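## Task

Move the cardboard tube from the desk into the tray on the desk so that it rests on the tray floor entirely within its walls. The tray has to remain flat and nearly all on the desk. Release the tube and back the hands away at the end. The robot must not tip over or finish leaning. The tube must stay in place with no help from the robot.

## Robot and tools

Robot: a wheeled base with a vertical column, a tilting head and two six-joint arms, each ending in a two-finger gripper. Folded, it is 0.73 m long, 0.62 m wide and 1.88 m tall, and its front sits 0.40 m ahead of the column. The base can drive straight and turn in place but cannot move sideways. Loose objects may sometimes get a brief external nudge.

Frames: the base frame has its origin on the floor under the column, midway between the wheels, with x forward, y left and z up, in metres. left_hand and right_hand report the point where the fingers meet, in this frame. The fingertips reach 8 mm past that point. The hand's z axis runs along the fingers and its y axis along the opening. Odometry is the base frame as it was at the start of the scene. Its heading is positive to the left and runs from -3.142 to 3.142. It counts wheel turns, so slipping shows up as travel.

execute_actions: "actions" is a list holding one action, or an empty list to read the state and images only. An action may contain "base", "joints", or both, and may add "speeds". Motions within one action start together.
- base takes exactly one command. translate_m is a relative drive from where the base now is, in metres, -3 to 3, with forward positive. rotate_rad is a relative turn in radians, -3.2 to 3.2, with counter-clockwise seen from above (left) positive. A move that would take too long at its top speed is refused, so keep each move modest.
- joints is one dictionary for both arms and the head, keyed by joint name. Each value is an absolute target. head_tilt_rad runs -0.61 to 1.308, with 0 about level and positive looking down. For each arm (left_ or right_ prefix): joint1_rad -2.879 to 2.879; joint2_rad 0 to 3.141; joint3_rad 0 to 3.019; joint4_rad -1.692 to 1.57; joint5_rad -1.57 to 1.57, which swings the hand sideways, positive to the robot's right; joint6_rad -2.094 to 2.094, which rolls the hand. The gripper_m value is the absolute fingertip gap in metres, 0 to 0.093.
- speeds caps the base only: translate_m 0.05 to 0.8 m/s and rotate_rad 0.1 to 1 rad/s. The upper values are the defaults. Arms ignore it.
- cameras: a list chosen from cam_head_left, cam_head_right, cam_left_wrist, cam_right_wrist, nav_camera and all. Omitting it or passing null gives every camera, and [] gives none. An unknown key, name or out-of-range value rejects the whole call, and nothing moves.
A joint you leave out may still be driving toward an earlier target.

wait: seconds, 0 to 10. It commands nothing new and returns the same data as an empty action.

zoom_image: camera plus region [x0, y0, x1, y1] in pixels of that camera's latest full image, with the origin at the top-left. The region can be at most 504x504. The head and nav images are 896x504 and the wrist images are 504x504.

finished_scene: scene is the current scene's number. Call it only when the object lies settled in the tray and the hands have left. It cannot be undone, and its result names the next task.

Arm geometry: set joint1 to -1.57 (left arm) or 1.57 (right arm) and joints 5 and 6 to 0. Then let a = j2 - 0.35, b = 1.05 + j2 - j3 and c = b - j4. The hand is about 0.12 + 0.39 sin a + 0.38 cos b + 0.25 cos c m ahead and 1.46 + 0.39 cos a - 0.38 sin b - 0.25 sin c m up. At c = 1.57 the fingers point straight down. For example, j2 = 0.93, j3 = 0.78 and j4 = 0.14 give 0.60 m ahead and 1.21 m up. In practice the hand usually ends up to 5 cm lower and nearer the column than this, and more when loaded. Reach is about 1 m from the shoulder and no lower than 0.47 m, so the floor is out of reach. Light objects are easy to hold: about 0.3 kg works from 0.65 to 1.6 m up, out to 0.6 m ahead.

Gripper: the fingers are 7 cm long. The housing is 10 by 7 cm, and the wrist camera sticks out 11 cm on one side. To grasp, command a gap smaller than the object. "off_target" is then expected. A reported gap that stays at least 0.002 m above the target means something is held. Small changes to a joint (under about 0.03 rad, or 0.08 rad for joints 2 and 3) may not move it at all. To make contact gently, step about 0.05 rad per call.

Result lines: base_status and joint_status give "done", "off_target", "time_out", "contact_stop" (base only, when a wheel stalls) or "not_followed". "joint command not followed" plus a "cause:" line means a self-collision check held back the arm's targets. To recover, move the joints from that action back by 0.05 rad or more, or move the other arm away. on_its_own reports what nobody commanded, and "held at" is a target, not a position. If turned_by_wheels and turned_by_imu differ by more than about 4% and at least 0.05 rad, the base hit something or slipped. base_tilt is in degrees, with forward and right positive. motor_effort covers the wheels only. wheel_motors_off = 1 means the wheels have shut off after pushing hard for about 3 s. The results also include joint torques and a Motor temperatures block per arm.

Avoid: driving into the desk. A tabletop can slide over the base and strike the column. After a contact_stop, back off 0.05 m before turning. Avoid arms pushing against something, since this heats the motors and a motor at 100 °C drops its arm. To relieve the push, send the arm's reported positions back as targets. Never let the arms collide or press on each other. Avoid dropping or flinging objects, knocking the tray, and leaving the tray tilted or hanging off the desk.

Each tool is called after ">>>" as name([rows], argument=value, ...), one row to a line, values as JSON.

## Session

I'll start by looking at the current state and all camera images.

>>> execute_actions(actions=[])

Scene clock: 0.00 s.
Joint torques (N m, as the arm reports them, + toward a larger angle): no reading
Motor temperatures (°C, as the motors report them): left_arm=[30 28 29 28 29 30] | right_arm=[29 27 29 30 29 31]
base_odometry: x=+0.000 y=+0.000 heading=+0.000 (m, m, rad; odometry frame)
turned_by_wheels: +0.000 (rad since the last result)
turned_by_imu: +0.000 (rad since the last result)
base_tilt: forward=+0.0 right=+0.0 (deg)
base_status: not commanded
joint_positions: head_tilt_rad=+0.889 left_joint1_rad=-1.579 left_joint2_rad=+0.881 left_joint3_rad=+0.365 left_joint4_rad=-0.947 left_joint5_rad=+0.000 left_joint6_rad=+0.039 left_gripper_m=+0.094 right_joint1_rad=+1.569 right_joint2_rad=+0.865 right_joint3_rad=+0.399 right_joint4_rad=-0.974 right_joint5_rad=+0.039 right_joint6_rad=+0.039 right_gripper_m=+0.094
joint_status: not commanded
wheel_motors_off: 0
motor_effort: left_wheel=+0 right_wheel=+2 (%)
left_hand: x=+0.1247 y=+0.2231 z=+1.2602 quat_wxyz=(+0.452, -0.021, -0.892, +0.011) (m; base frame)
right_hand: x=+0.1421 y=-0.2325 z=+1.2595 quat_wxyz=(+0.441, -0.009, -0.897, +0.027) (m; base frame)
pictures: cam_head_left, cam_head_right, cam_left_wrist, cam_right_wrist, nav_camera
Images, in order (width x height): cam_head_left 896x504, cam_head_right 896x504, cam_left_wrist 504x504, cam_right_wrist 504x504, nav_camera 896x504.

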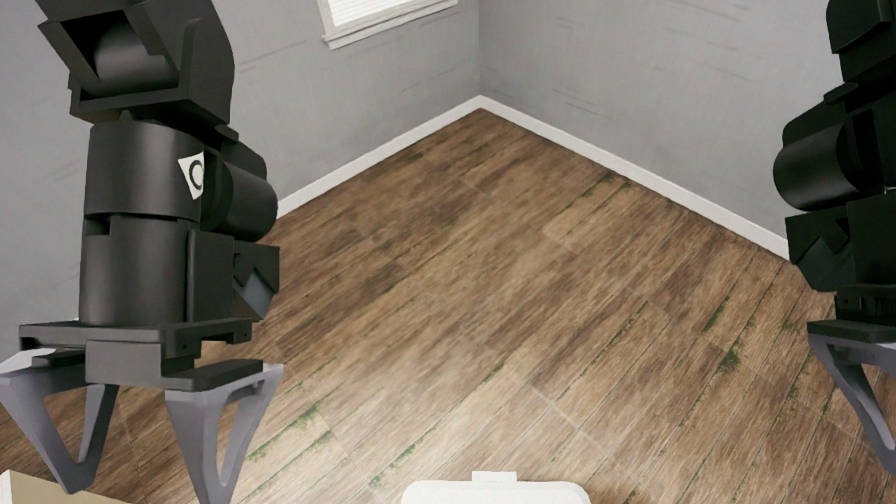

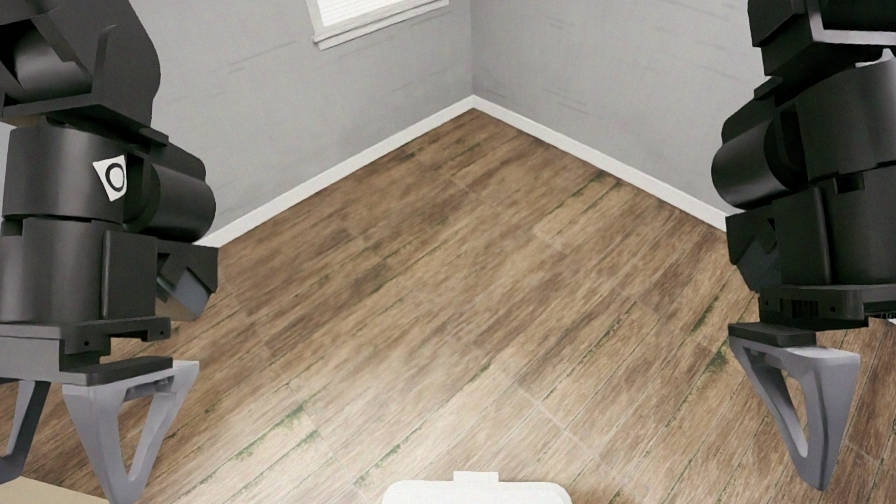

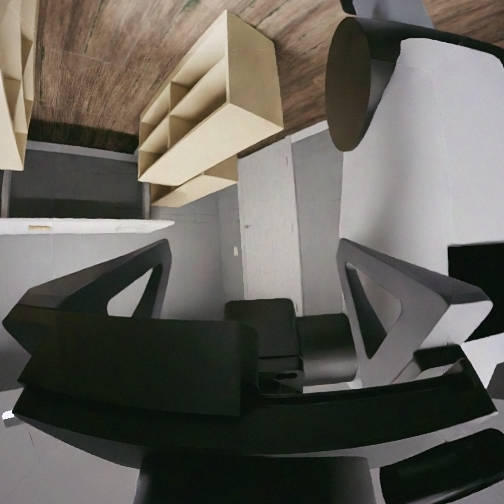

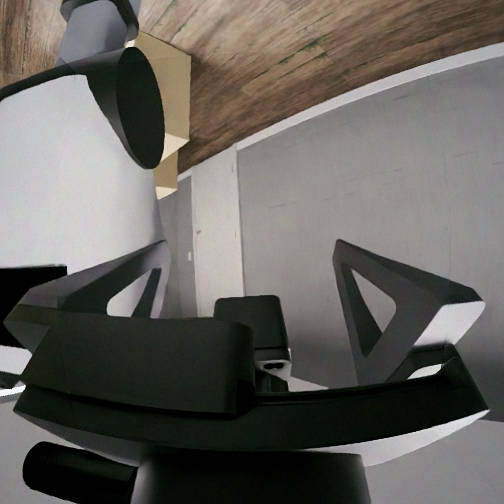

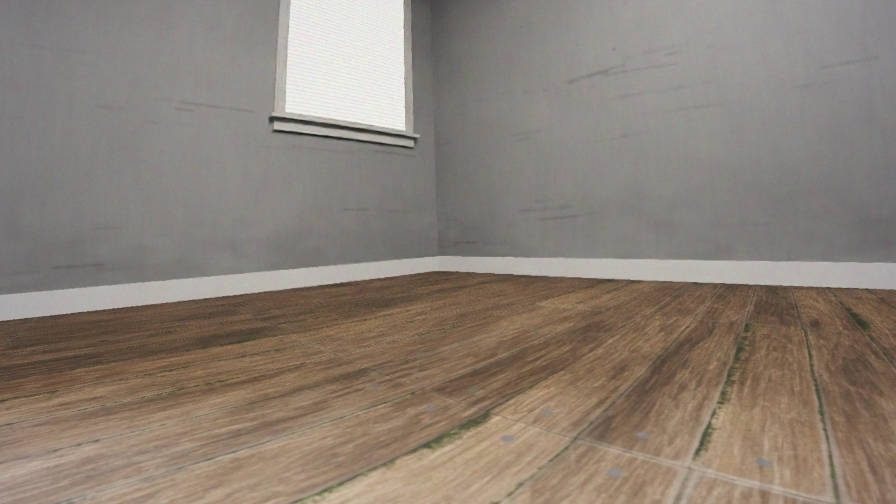

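>>> zoom_image(camera="cam_left_wrist", region=[0, 0, 300, 300])

Region (0, 0, 300, 300) of cam_left_wrist's 504x504 image, scaled by 1.680, with more detail than that image has.

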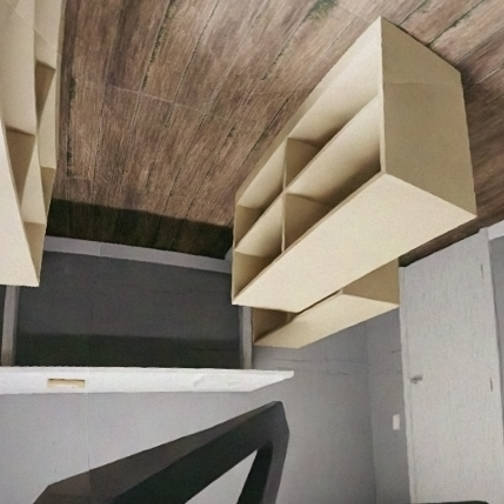

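>>> execute_actions([
  {"base": {"rotate_rad": 2.4}, "joints": {"head_tilt_rad": 0.5}},
], cameras=["cam_head_left", "cam_head_right", "nav_camera"])

Scene clock: 27.47 s.
Joint torques (N m, as the arm reports them, + toward a larger angle): left_arm=[-0.92 -7.6  -1.04 -1.17 -0.08  0.03] | right_arm=[ 1.54 -4.99 -0.84 -1.36 -0.01 -0.01]
Motor temperatures (°C, as the motors report them): left_arm=[30 28 29 28 29 30] | right_arm=[29 28 29 30 29 31]
base_odometry: x=+0.000 y=+0.000 heading=+2.399 (m, m, rad; odometry frame)
turned_by_wheels: +2.399 (rad since the last result)
turned_by_imu: +2.397 (rad since the last result)
base_tilt: forward=+0.0 right=+0.0 (deg)
base_status: done
joint_positions: head_tilt_rad=+0.518 left_joint1_rad=-1.579 left_joint2_rad=+0.881 left_joint3_rad=+0.365 left_joint4_rad=-0.947 left_joint5_rad=+0.000 left_joint6_rad=+0.039 left_gripper_m=+0.094 right_joint1_rad=+1.569 right_joint2_rad=+0.865 right_joint3_rad=+0.399 right_joint4_rad=-0.974 right_joint5_rad=+0.039 right_joint6_rad=+0.039 right_gripper_m=+0.094
joint_status: all done
wheel_motors_off: 0
motor_effort: left_wheel=-7(42) right_wheel=+5(39) (%)
left_hand: x=+0.1247 y=+0.2231 z=+1.2602 quat_wxyz=(+0.452, -0.021, -0.892, +0.011) (m; base frame)
right_hand: x=+0.1421 y=-0.2325 z=+1.2595 quat_wxyz=(+0.441, -0.009, -0.897, +0.027) (m; base frame)
pictures: cam_head_left, cam_head_right, nav_camera
camera_calibration (this result's frames):
cam_head_left: T_world_to_cam=[[0.0640338, -0.996246, -0.0582498, 0.113075], [-0.478643, 0.0205578, -0.877769, 1.37294], [0.875672, 0.0840878, -0.47553, 0.605791], [0, 0, 0, 1]] pos_world=[0.119432, 0.0334868, 1.49978]
cam_head_right: T_world_to_cam=[[0.0628986, -0.996837, -0.0485714, 0.04753], [-0.478234, 0.0126122, -0.878142, 1.37409], [0.875977, 0.0784623, -0.475928, 0.603013], [0, 0, 0, 1]] pos_world=[0.125918, -0.0172644, 1.49594]
Images, in order (width x height): cam_head_left 896x504, cam_head_right 896x504, nav_camera 896x504.

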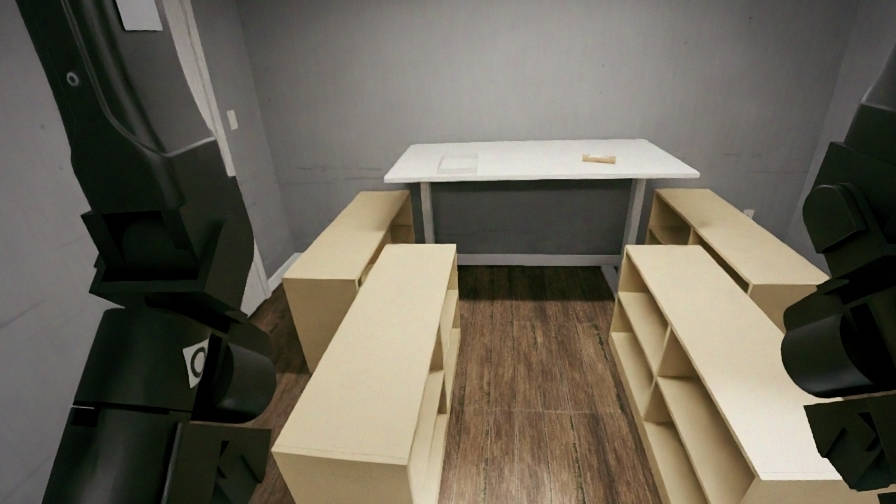

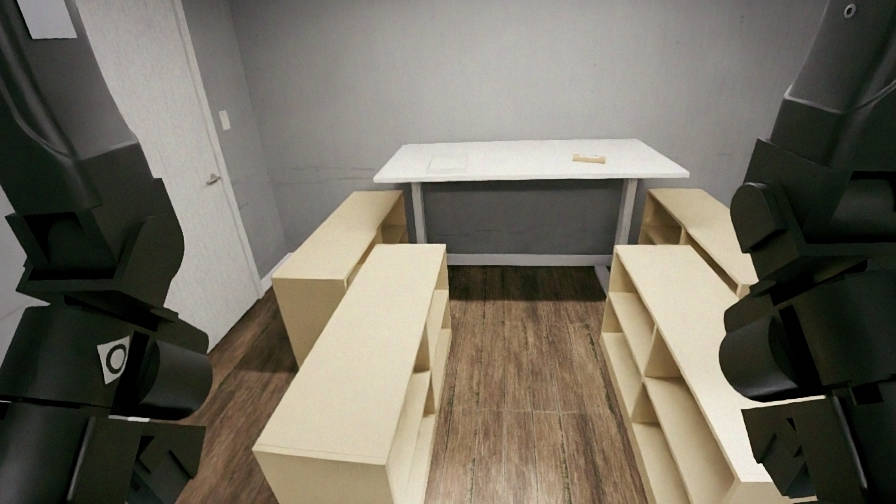

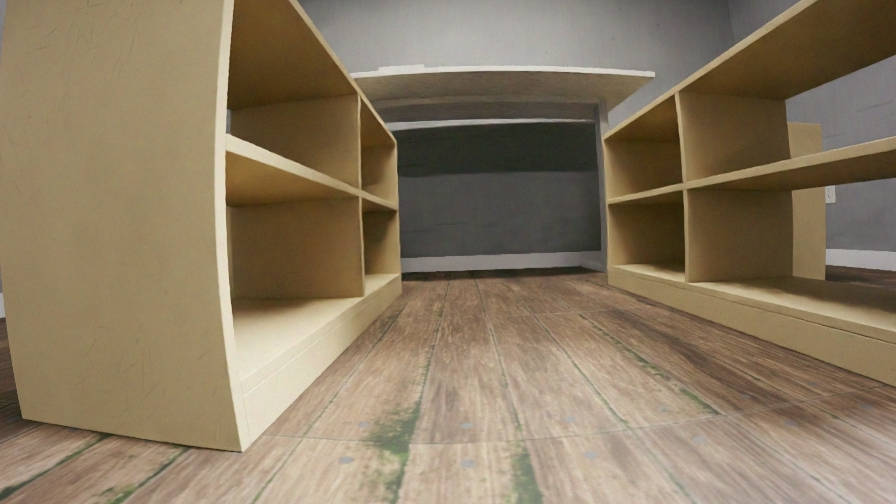

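>>> zoom_image(camera="nav_camera", region=[200, 240, 460, 500])

>>> zoom_image(camera="nav_camera", region=[560, 220, 896, 460])

>>> zoom_image(camera="cam_head_left", region=[370, 110, 720, 310])

Region (200, 240, 460, 500) of nav_camera's 896x504 image, scaled by 1.938, with more detail than that image has.

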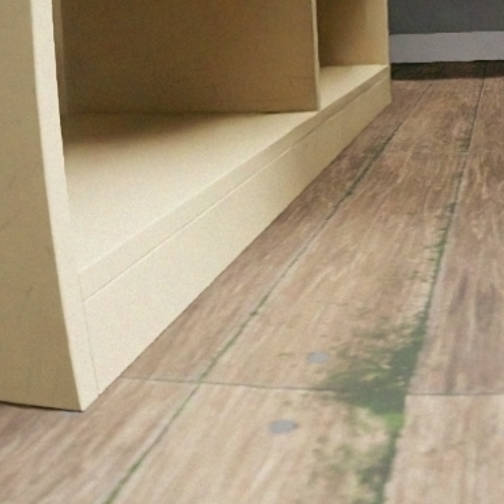

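Region (560, 220, 896, 460) of nav_camera's 896x504 image, scaled by 1.500, with more detail than that image has; it fills the top 360 rows of this view, and the rest is white.

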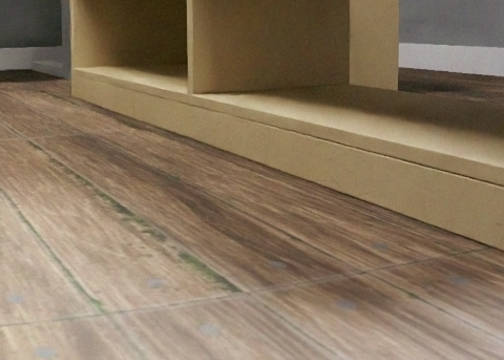

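Region (370, 110, 720, 310) of cam_head_left's 896x504 image, scaled by 1.440, with more detail than that image has; it fills the top 288 rows of this view, and the rest is white.

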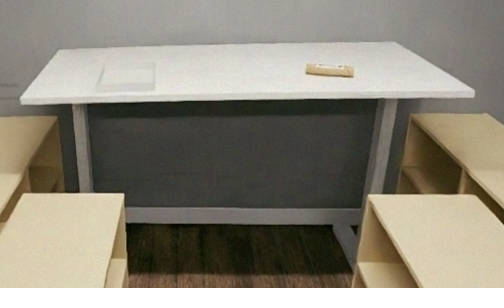

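>>> zoom_image(camera="cam_head_left", region=[380, 230, 654, 504])

>>> zoom_image(camera="cam_head_left", region=[580, 230, 854, 504])

Region (380, 230, 654, 504) of cam_head_left's 896x504 image, scaled by 1.839, with more detail than that image has.

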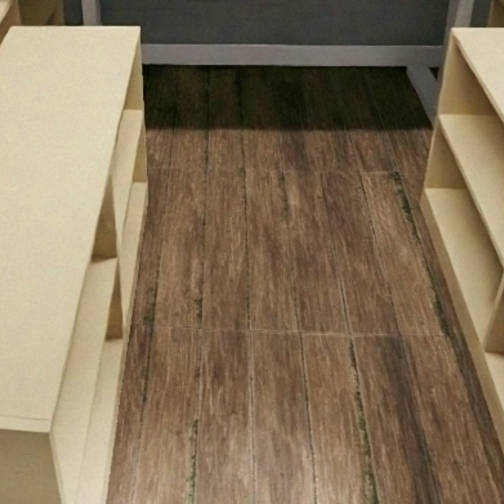

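Region (580, 230, 854, 504) of cam_head_left's 896x504 image, scaled by 1.839, with more detail than that image has.

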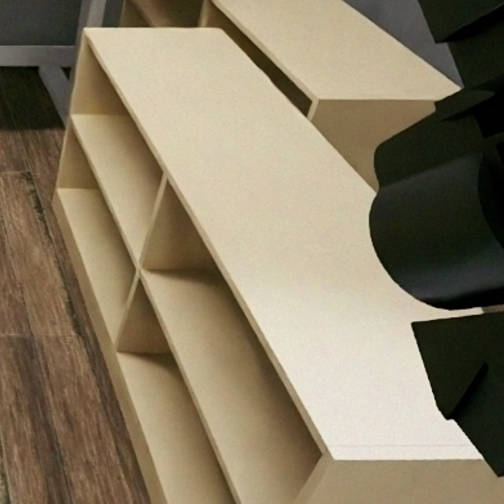

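>>> execute_actions([
  {"base": {"rotate_rad": -0.6}},
], cameras=[])

>>> execute_actions([
  {"base": {"translate_m": 0.293}},
], cameras=[])

>>> execute_actions([
  {"base": {"rotate_rad": 0.545}, "joints": {"head_tilt_rad": 0.7}},
], cameras=["cam_head_left", "cam_head_right", "nav_camera"])

Scene clock: 149.73 s.
Joint torques (N m, as the arm reports them, + toward a larger angle): left_arm=[-0.84 -7.95 -1.02 -1.11 -0.07  0.04] | right_arm=[ 1.42 -4.76 -0.78 -1.41  0.    0.02]
Motor temperatures (°C, as the motors report them): left_arm=[30 29 29 28 29 30] | right_arm=[29 28 29 30 29 31]
base_odometry: x=+0.000 y=+0.000 heading=+1.801 (m, m, rad; odometry frame)
turned_by_wheels: -0.598 (rad since the last result)
turned_by_imu: -0.602 (rad since the last result)
base_tilt: forward=+0.0 right=+0.0 (deg)
base_status: done
joint_positions: head_tilt_rad=+0.518 left_joint1_rad=-1.579 left_joint2_rad=+0.881 left_joint3_rad=+0.365 left_joint4_rad=-0.947 left_joint5_rad=+0.000 left_joint6_rad=+0.039 left_gripper_m=+0.094 right_joint1_rad=+1.569 right_joint2_rad=+0.865 right_joint3_rad=+0.399 right_joint4_rad=-0.974 right_joint5_rad=+0.039 right_joint6_rad=+0.039 right_gripper_m=+0.094
joint_status: not commanded
wheel_motors_off: 0
motor_effort: left_wheel=+7(21) right_wheel=-5(23) (%)
left_hand: x=+0.1247 y=+0.2231 z=+1.2602 quat_wxyz=(+0.452, -0.021, -0.892, +0.011) (m; base frame)
right_hand: x=+0.1421 y=-0.2325 z=+1.2595 quat_wxyz=(+0.441, -0.009, -0.897, +0.027) (m; base frame)
pictures: none
No camera images: the call's "cameras" was empty. Leave "cameras" out to get every camera's image.

Scene clock: 151.67 s.
Joint torques (N m, as the arm reports them, + toward a larger angle): left_arm=[-0.52 -7.64 -1.18 -1.22 -0.07  0.04] | right_arm=[ 1.74 -5.08 -0.84 -1.4  -0.03  0.01]
Motor temperatures (°C, as the motors report them): left_arm=[30 29 29 28 29 30] | right_arm=[29 28 29 30 29 31]
base_odometry: x=-0.067 y=+0.285 heading=+1.803 (m, m, rad; odometry frame)
turned_by_wheels: +0.002 (rad since the last result)
turned_by_imu: +0.001 (rad since the last result)
base_tilt: forward=+0.0 right=+0.0 (deg)
base_status: done
joint_positions: head_tilt_rad=+0.518 left_joint1_rad=-1.579 left_joint2_rad=+0.882 left_joint3_rad=+0.367 left_joint4_rad=-0.947 left_joint5_rad=+0.000 left_joint6_rad=+0.039 left_gripper_m=+0.094 right_joint1_rad=+1.569 right_joint2_rad=+0.865 right_joint3_rad=+0.402 right_joint4_rad=-0.974 right_joint5_rad=+0.039 right_joint6_rad=+0.039 right_gripper_m=+0.094
joint_status: not commanded
wheel_motors_off: 0
motor_effort: left_wheel=-1(67) right_wheel=-1(60) (%)
left_hand: x=+0.1256 y=+0.2231 z=+1.2598 quat_wxyz=(+0.452, -0.021, -0.892, +0.011) (m; base frame)
right_hand: x=+0.1433 y=-0.2325 z=+1.2591 quat_wxyz=(+0.440, -0.009, -0.897, +0.027) (m; base frame)
pictures: none
No camera images: the call's "cameras" was empty. Leave "cameras" out to get every camera's image.

Scene clock: 153.73 s.
Joint torques (N m, as the arm reports them, + toward a larger angle): left_arm=[-0.53 -7.93 -1.13 -1.23 -0.08  0.04] | right_arm=[ 1.64 -4.5  -1.06 -1.3  -0.02  0.02]
Motor temperatures (°C, as the motors report them): left_arm=[30 29 29 28 29 30] | right_arm=[29 28 29 30 29 31]
base_odometry: x=-0.067 y=+0.285 heading=+2.347 (m, m, rad; odometry frame)
turned_by_wheels: +0.544 (rad since the last result)
turned_by_imu: +0.541 (rad since the last result)
base_tilt: forward=+0.0 right=+0.0 (deg)
base_status: done
joint_positions: head_tilt_rad=+0.703 left_joint1_rad=-1.579 left_joint2_rad=+0.882 left_joint3_rad=+0.367 left_joint4_rad=-0.947 left_joint5_rad=+0.000 left_joint6_rad=+0.039 left_gripper_m=+0.094 right_joint1_rad=+1.569 right_joint2_rad=+0.865 right_joint3_rad=+0.400 right_joint4_rad=-0.974 right_joint5_rad=+0.039 right_joint6_rad=+0.039 right_gripper_m=+0.094
joint_status: all done
wheel_motors_off: 0
motor_effort: left_wheel=-7(57) right_wheel=+5(40) (%)
left_hand: x=+0.1256 y=+0.2231 z=+1.2598 quat_wxyz=(+0.452, -0.021, -0.892, +0.011) (m; base frame)
right_hand: x=+0.1427 y=-0.2325 z=+1.2593 quat_wxyz=(+0.441, -0.009, -0.897, +0.027) (m; base frame)
pictures: cam_head_left, cam_head_right, nav_camera
camera_calibration (this result's frames):
cam_head_left: T_world_to_cam=[[0.052268, -0.996246, -0.0690032, 0.130224], [-0.63147, 0.0205578, -0.775128, 1.22251], [0.773637, 0.0840878, -0.628025, 0.845736], [0, 0, 0, 1]] pos_world=[0.110881, 0.0334868, 1.48773]
cam_head_right: T_world_to_cam=[[0.0529265, -0.996837, -0.0592806, 0.0645209], [-0.631136, 0.0126122, -0.775569, 1.22377], [0.773864, 0.0784623, -0.628473, 0.843038], [0, 0, 0, 1]] pos_world=[0.116553, -0.0172644, 1.48277]
Images, in order (width x height): cam_head_left 896x504, cam_head_right 896x504, nav_camera 896x504.

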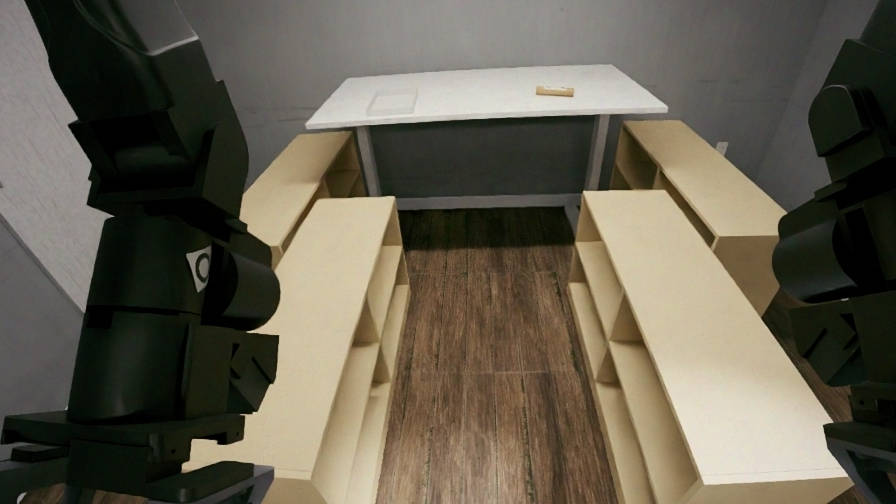

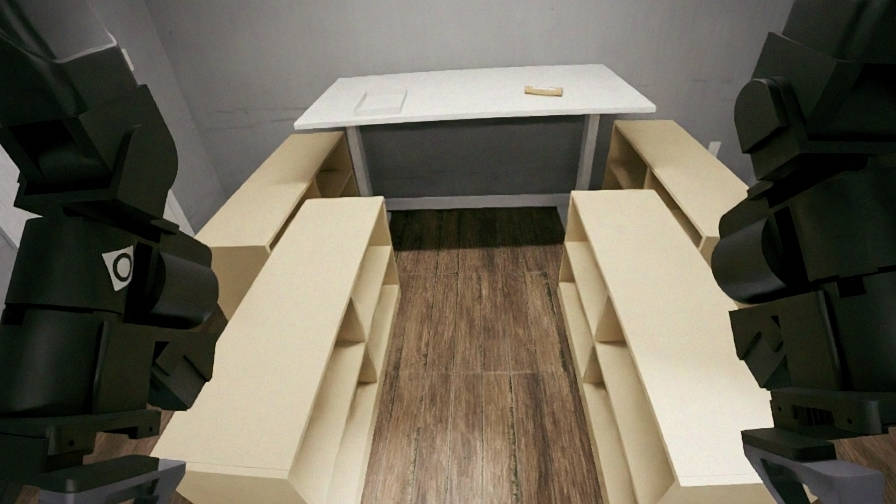

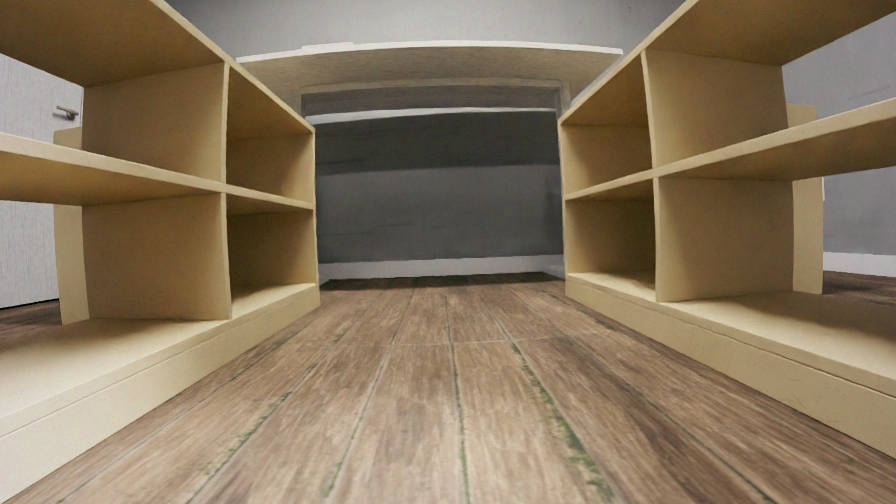

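>>> execute_actions([
  {"base": {"translate_m": 1.3}, "joints": {"head_tilt_rad": 0.9, "left_joint3_rad": 1.63, "right_joint2_rad": 0.6, "right_joint3_rad": 1.6}},
])

Scene clock: 243.47 s.
Joint torques (N m, as the arm reports them, + toward a larger angle): left_arm=[ -1.06 -21.88  11.33   0.69  -0.06   0.01] | right_arm=[  1.53 -12.11  13.05   1.45   0.    -0.01]
Motor temperatures (°C, as the motors report them): left_arm=[30 30 30 28 29 30] | right_arm=[29 29 31 30 29 31]
base_odometry: x=-0.979 y=+1.212 heading=+2.348 (m, m, rad; odometry frame)
turned_by_wheels: +0.001 (rad since the last result)
turned_by_imu: -0.003 (rad since the last result)
base_tilt: forward=+0.0 right=+0.0 (deg)
base_status: done
joint_positions: head_tilt_rad=+0.902 left_joint1_rad=-1.579 left_joint2_rad=+0.878 left_joint3_rad=+1.591 left_joint4_rad=-0.947 left_joint5_rad=+0.000 left_joint6_rad=+0.039 left_gripper_m=+0.094 right_joint1_rad=+1.569 right_joint2_rad=+0.596 right_joint3_rad=+1.569 right_joint4_rad=-0.974 right_joint5_rad=+0.039 right_joint6_rad=+0.039 right_gripper_m=+0.094
joint_status: all done
wheel_motors_off: 0
motor_effort: left_wheel=+2(57) right_wheel=-1(62) (%)
left_hand: x=+0.7500 y=+0.2218 z=+1.4266 quat_wxyz=(-0.144, -0.021, -0.989, +0.001) (m; base frame)
right_hand: x=+0.7227 y=-0.2325 z=+1.5873 quat_wxyz=(-0.258, -0.024, -0.966, +0.015) (m; base frame)
pictures: cam_head_left, cam_head_right, cam_left_wrist, cam_right_wrist, nav_camera
camera_calibration (this result's frames):
cam_head_left: T_world_to_cam=[[0.0375886, -0.996246, -0.0779774, 0.144778], [-0.772297, 0.0205578, -0.634929, 1.01365], [0.634149, 0.0840878, -0.768625, 1.06923], [0, 0, 0, 1]] pos_world=[0.0993414, 0.0334868, 1.47672]
cam_head_right: T_world_to_cam=[[0.040157, -0.996837, -0.0685771, 0.079476], [-0.772057, 0.0126122, -0.635428, 1.015], [0.634283, 0.0784623, -0.769109, 1.0666], [0, 0, 0, 1]] pos_world=[0.10392, -0.0172644, 1.47074]
cam_left_wrist: T_world_to_cam=[[-0.0585208, -0.998079, -0.0203533, 0.29938], [-0.939268, 0.0481434, 0.339791, 0.216199], [-0.338159, 0.039002, -0.940281, 1.71266], [0, 0, 0, 1]] pos_world=[0.799737, 0.221599, 1.54301]
cam_right_wrist: T_world_to_cam=[[-0.0452313, -0.99873, 0.0221853, -0.23193], [-0.994201, 0.0471729, 0.0966438, 0.577113], [-0.0975676, -0.0176853, -0.995072, 1.76957], [0, 0, 0, 1]] pos_world=[0.735928, -0.227564, 1.71022]
Images, in order (width x height): cam_head_left 896x504, cam_head_right 896x504, cam_left_wrist 504x504, cam_right_wrist 504x504, nav_camera 896x504.

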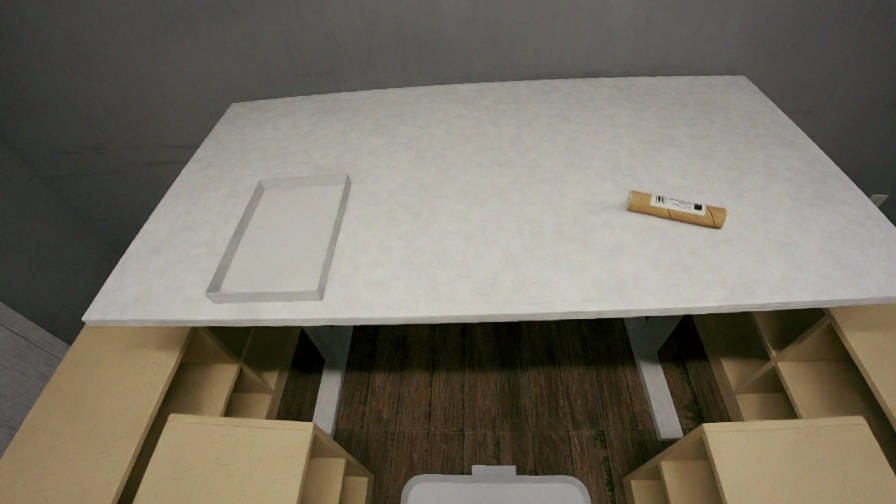

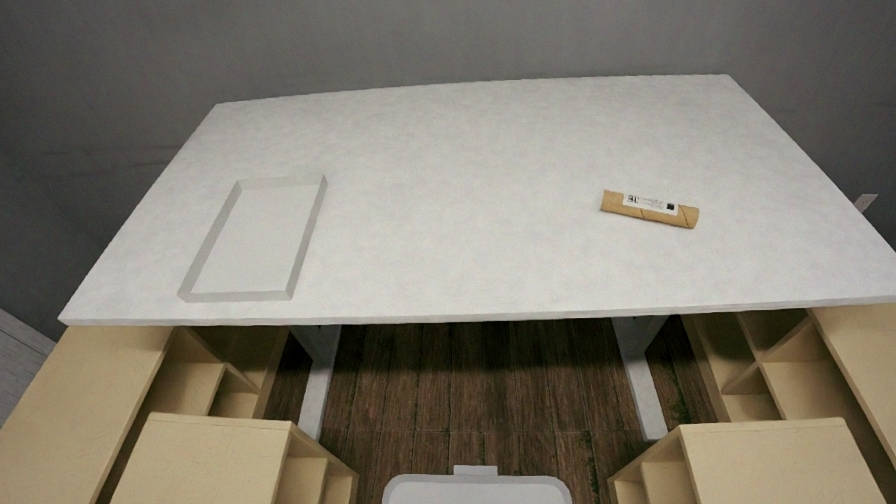

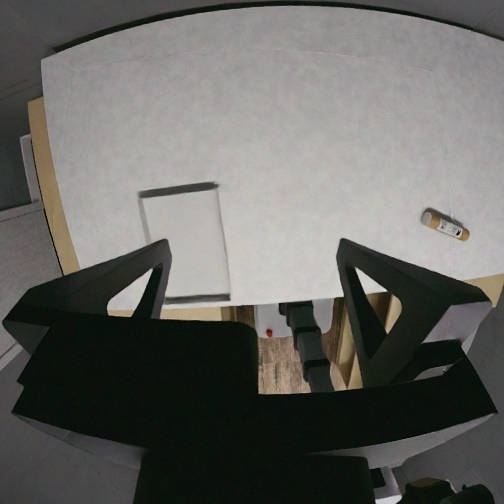

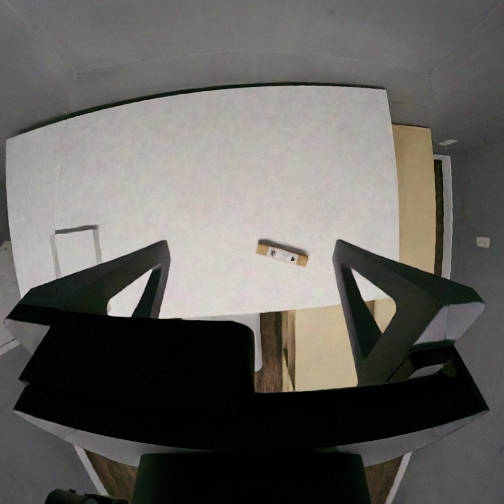

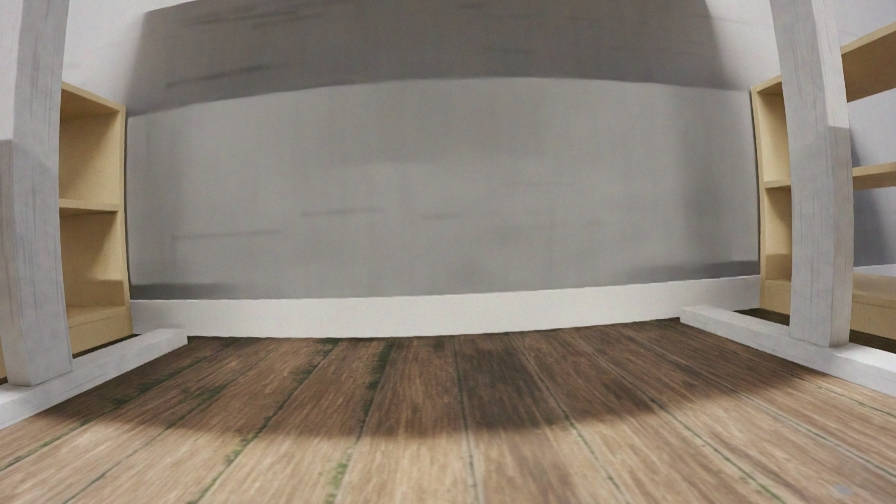

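Clear view now. Let me zoom for precise measurements.

>>> zoom_image(camera="cam_head_left", region=[610, 150, 750, 270])

>>> zoom_image(camera="cam_head_right", region=[580, 150, 720, 270])

>>> zoom_image(camera="cam_head_left", region=[190, 160, 370, 340])

>>> zoom_image(camera="cam_head_right", region=[165, 160, 345, 340])

>>> zoom_image(camera="cam_right_wrist", region=[230, 210, 350, 330])

>>> zoom_image(camera="cam_left_wrist", region=[110, 160, 270, 320])

Region (610, 150, 750, 270) of cam_head_left's 896x504 image, scaled by 3.600, with more detail than that image has; it fills the top 432 rows of this view, and the rest is white.

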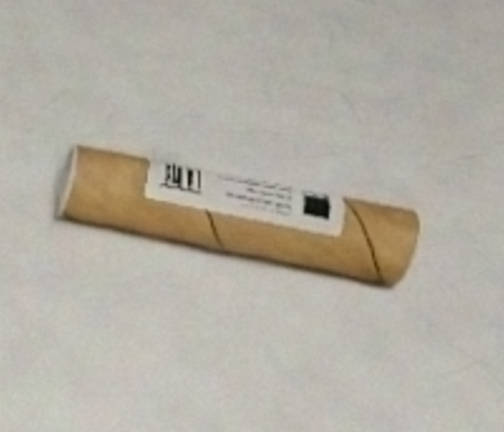

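Region (580, 150, 720, 270) of cam_head_right's 896x504 image, scaled by 3.600, with more detail than that image has; it fills the top 432 rows of this view, and the rest is white.

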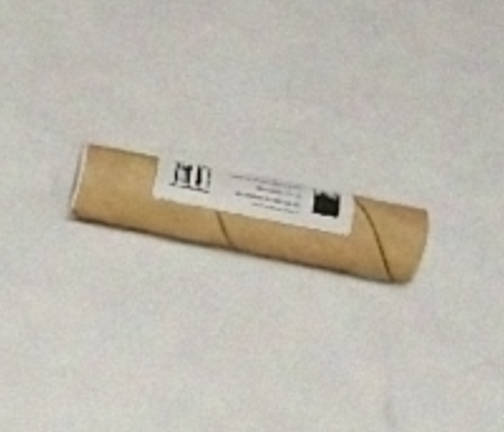

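Region (190, 160, 370, 340) of cam_head_left's 896x504 image, scaled by 2.800, with more detail than that image has.

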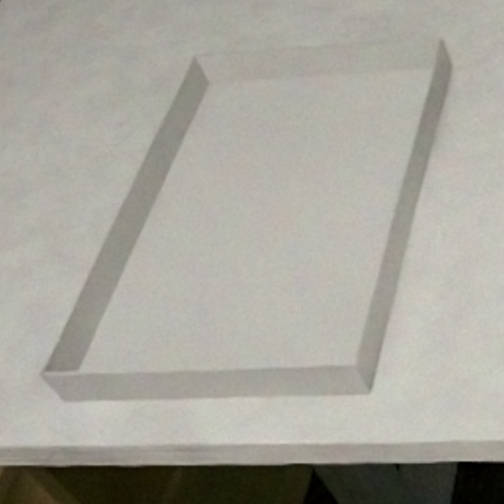

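Region (165, 160, 345, 340) of cam_head_right's 896x504 image, scaled by 2.800, with more detail than that image has.

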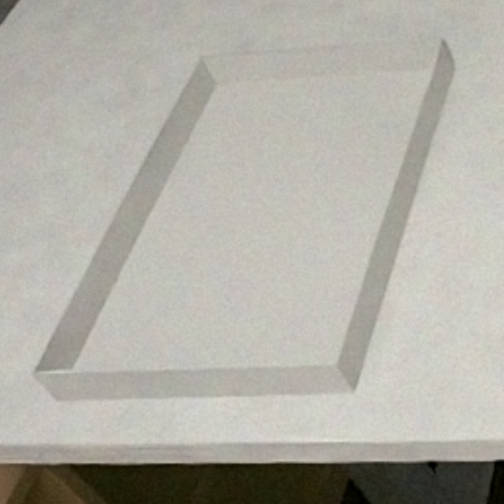

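Region (230, 210, 350, 330) of cam_right_wrist's 504x504 image, scaled by 4.200, with more detail than that image has.

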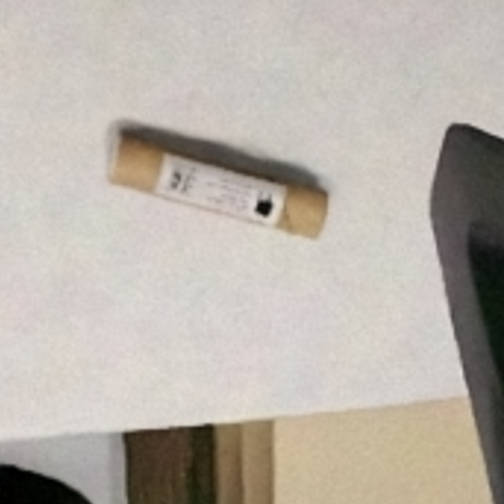

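Region (110, 160, 270, 320) of cam_left_wrist's 504x504 image, scaled by 3.150, with more detail than that image has.

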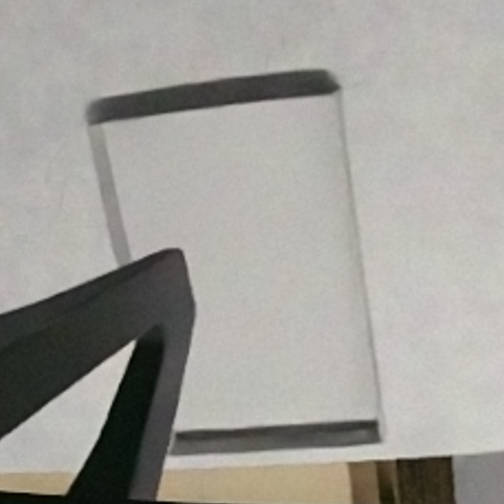

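>>> execute_actions([
  {"base": {"rotate_rad": -0.155}, "joints": {"right_joint1_rad": 1.57, "right_joint2_rad": 1.5, "right_joint3_rad": 1.6, "right_joint4_rad": -0.59, "right_joint5_rad": 0.0, "right_joint6_rad": 1.73, "right_gripper_m": 0.093, "left_joint2_rad": 0.45, "left_joint3_rad": 1.5}},
], cameras=["cam_head_left", "cam_head_right", "cam_right_wrist", "cam_left_wrist"])

Scene clock: 365.27 s.
Joint torques (N m, as the arm reports them, + toward a larger angle): left_arm=[ -0.74 -15.72  10.92   1.15  -0.08   0.04] | right_arm=[  2.3  -17.55   7.14   1.    -0.04   0.11]
Motor temperatures (°C, as the motors report them): left_arm=[30 34 40 28 29 30] | right_arm=[29 32 42 30 29 31]
base_odometry: x=-0.979 y=+1.213 heading=+2.195 (m, m, rad; odometry frame)
turned_by_wheels: -0.153 (rad since the last result)
turned_by_imu: -0.154 (rad since the last result)
base_tilt: forward=+0.0 right=+0.0 (deg)
base_status: done
joint_positions: head_tilt_rad=+0.902 left_joint1_rad=-1.579 left_joint2_rad=+0.451 left_joint3_rad=+1.479 left_joint4_rad=-0.947 left_joint5_rad=+0.000 left_joint6_rad=+0.039 left_gripper_m=+0.094 right_joint1_rad=+1.569 right_joint2_rad=+1.504 right_joint3_rad=+1.580 right_joint4_rad=-0.600 right_joint5_rad=+0.003 right_joint6_rad=+1.720 right_gripper_m=+0.093
joint_status: all done
wheel_motors_off: 0
motor_effort: left_wheel=+2(40) right_wheel=-1(55) (%)
left_hand: x=+0.6861 y=+0.2234 z=+1.6292 quat_wxyz=(-0.298, -0.020, -0.954, -0.002) (m; base frame)
right_hand: x=+0.6919 y=-0.2272 z=+1.0495 quat_wxyz=(-0.002, -0.758, -0.652, +0.002) (m; base frame)
pictures: cam_head_left, cam_head_right, cam_left_wrist, cam_right_wrist
camera_calibration (this result's frames):
cam_head_left: T_world_to_cam=[[0.0375886, -0.996246, -0.0779774, 0.144778], [-0.772297, 0.0205578, -0.634929, 1.01365], [0.634149, 0.0840878, -0.768625, 1.06923], [0, 0, 0, 1]] pos_world=[0.0993414, 0.0334868, 1.47672]
cam_head_right: T_world_to_cam=[[0.040157, -0.996837, -0.0685771, 0.079476], [-0.772057, 0.0126122, -0.635428, 1.015], [0.634283, 0.0784623, -0.769109, 1.0666], [0, 0, 0, 1]] pos_world=[0.10392, -0.0172644, 1.47074]
cam_left_wrist: T_world_to_cam=[[-0.0474408, -0.998226, -0.0359836, 0.319252], [-0.998429, 0.0463139, 0.0315294, 0.630428], [-0.0298069, 0.0374229, -0.998855, 1.76567], [0, 0, 0, 1]] pos_world=[0.697213, 0.223411, 1.75526]
cam_right_wrist: T_world_to_cam=[[-0.990289, 0.139022, 0.000654228, 0.718885], [0.11389, 0.808554, 0.577295, -0.499891], [0.0797277, 0.571764, -0.816535, 1.05541], [0, 0, 0, 1]] pos_world=[0.684691, -0.299199, 1.1499]
Images, in order (width x height): cam_head_left 896x504, cam_head_right 896x504, cam_left_wrist 504x504, cam_right_wrist 504x504.

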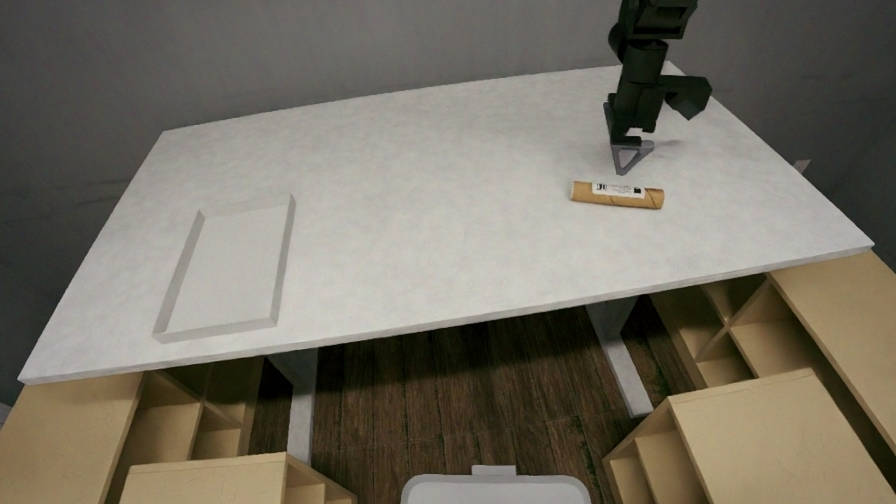

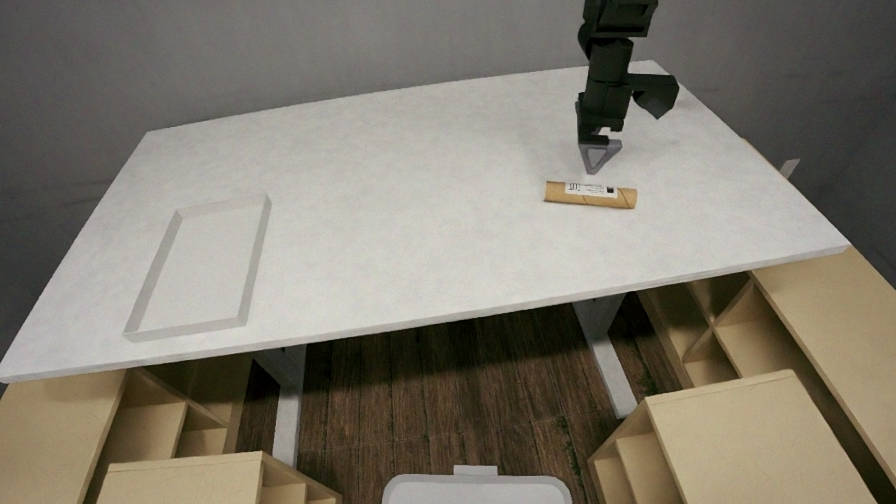

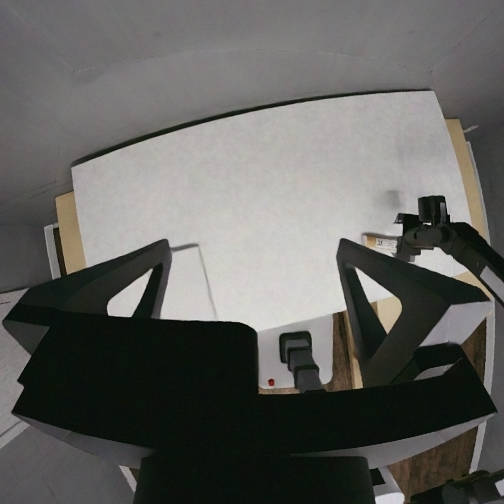

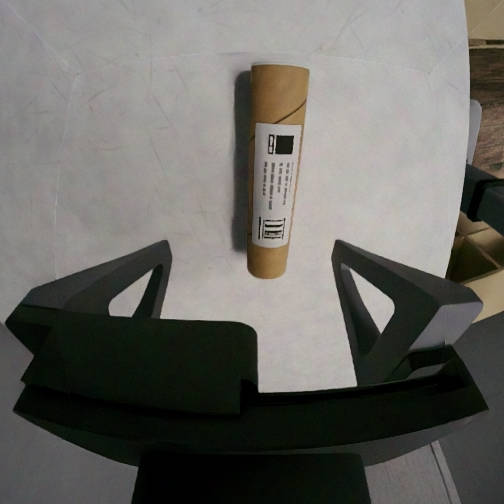

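>>> execute_actions([
  {"joints": {"right_joint2_rad": 1.625, "right_joint3_rad": 1.61, "right_joint4_rad": -0.475}},
], cameras=["cam_head_left", "cam_right_wrist"])

Scene clock: 430.13 s.
Joint torques (N m, as the arm reports them, + toward a larger angle): left_arm=[ -0.52 -15.44  10.97   1.18  -0.09   0.02] | right_arm=[  2.14 -16.86   5.71   0.95  -0.06   0.11]
Motor temperatures (°C, as the motors report them): left_arm=[30 33 42 28 29 30] | right_arm=[29 36 37 30 29 31]
base_odometry: x=-0.979 y=+1.213 heading=+2.195 (m, m, rad; odometry frame)
turned_by_wheels: +0.000 (rad since the last result)
turned_by_imu: -0.001 (rad since the last result)
base_tilt: forward=+0.1 right=+0.0 (deg)
base_status: not commanded
joint_positions: head_tilt_rad=+0.902 left_joint1_rad=-1.579 left_joint2_rad=+0.451 left_joint3_rad=+1.479 left_joint4_rad=-0.947 left_joint5_rad=+0.000 left_joint6_rad=+0.039 left_gripper_m=+0.094 right_joint1_rad=+1.569 right_joint2_rad=+1.637 right_joint3_rad=+1.597 right_joint4_rad=-0.485 right_joint5_rad=+0.003 right_joint6_rad=+1.720 right_gripper_m=+0.093
joint_status: all done
wheel_motors_off: 0
motor_effort: left_wheel=+4(1) right_wheel=-2(3) (%)
left_hand: x=+0.6861 y=+0.2234 z=+1.6292 quat_wxyz=(-0.298, -0.020, -0.954, -0.002) (m; base frame)
right_hand: x=+0.6708 y=-0.2273 z=+0.9786 quat_wxyz=(-0.001, -0.758, -0.652, +0.002) (m; base frame)
pictures: cam_head_left, cam_right_wrist
camera_calibration (this result's frames):
cam_head_left: T_world_to_cam=[[0.0375886, -0.996246, -0.0779774, 0.144778], [-0.772297, 0.0205578, -0.634929, 1.01365], [0.634149, 0.0840878, -0.768625, 1.06923], [0, 0, 0, 1]] pos_world=[0.0993414, 0.0334868, 1.47672]
cam_right_wrist: T_world_to_cam=[[-0.990287, 0.139024, 0.00216551, 0.696564], [0.114773, 0.808553, 0.577122, -0.456893], [0.0784831, 0.571765, -0.816655, 1.0002], [0, 0, 0, 1]] pos_world=[0.663738, -0.299297, 1.07899]
Images, in order (width x height): cam_head_left 896x504, cam_right_wrist 504x504.

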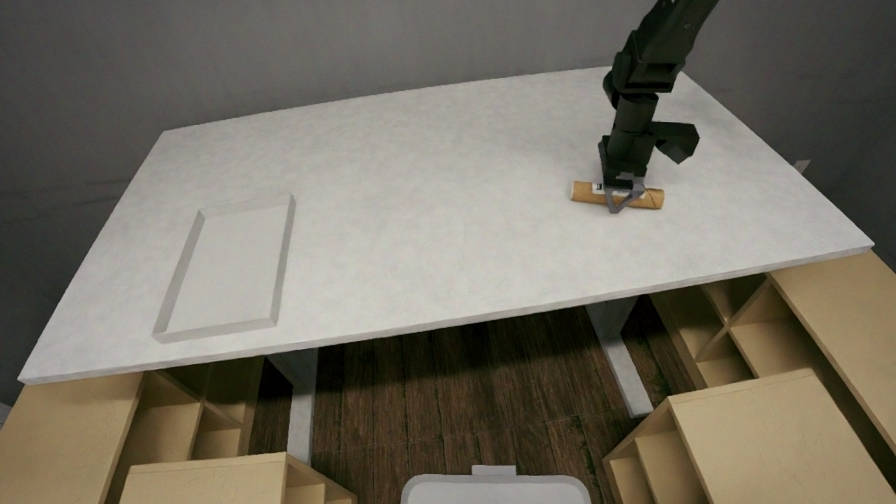

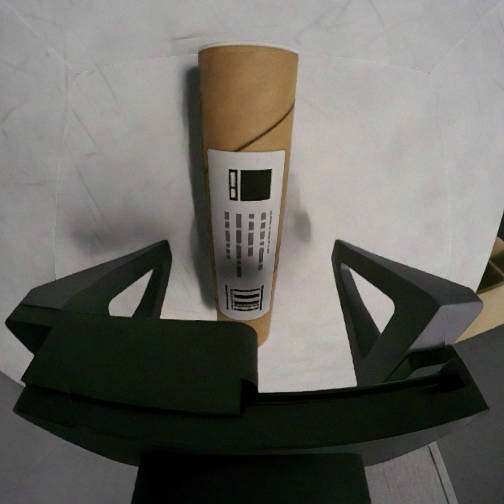

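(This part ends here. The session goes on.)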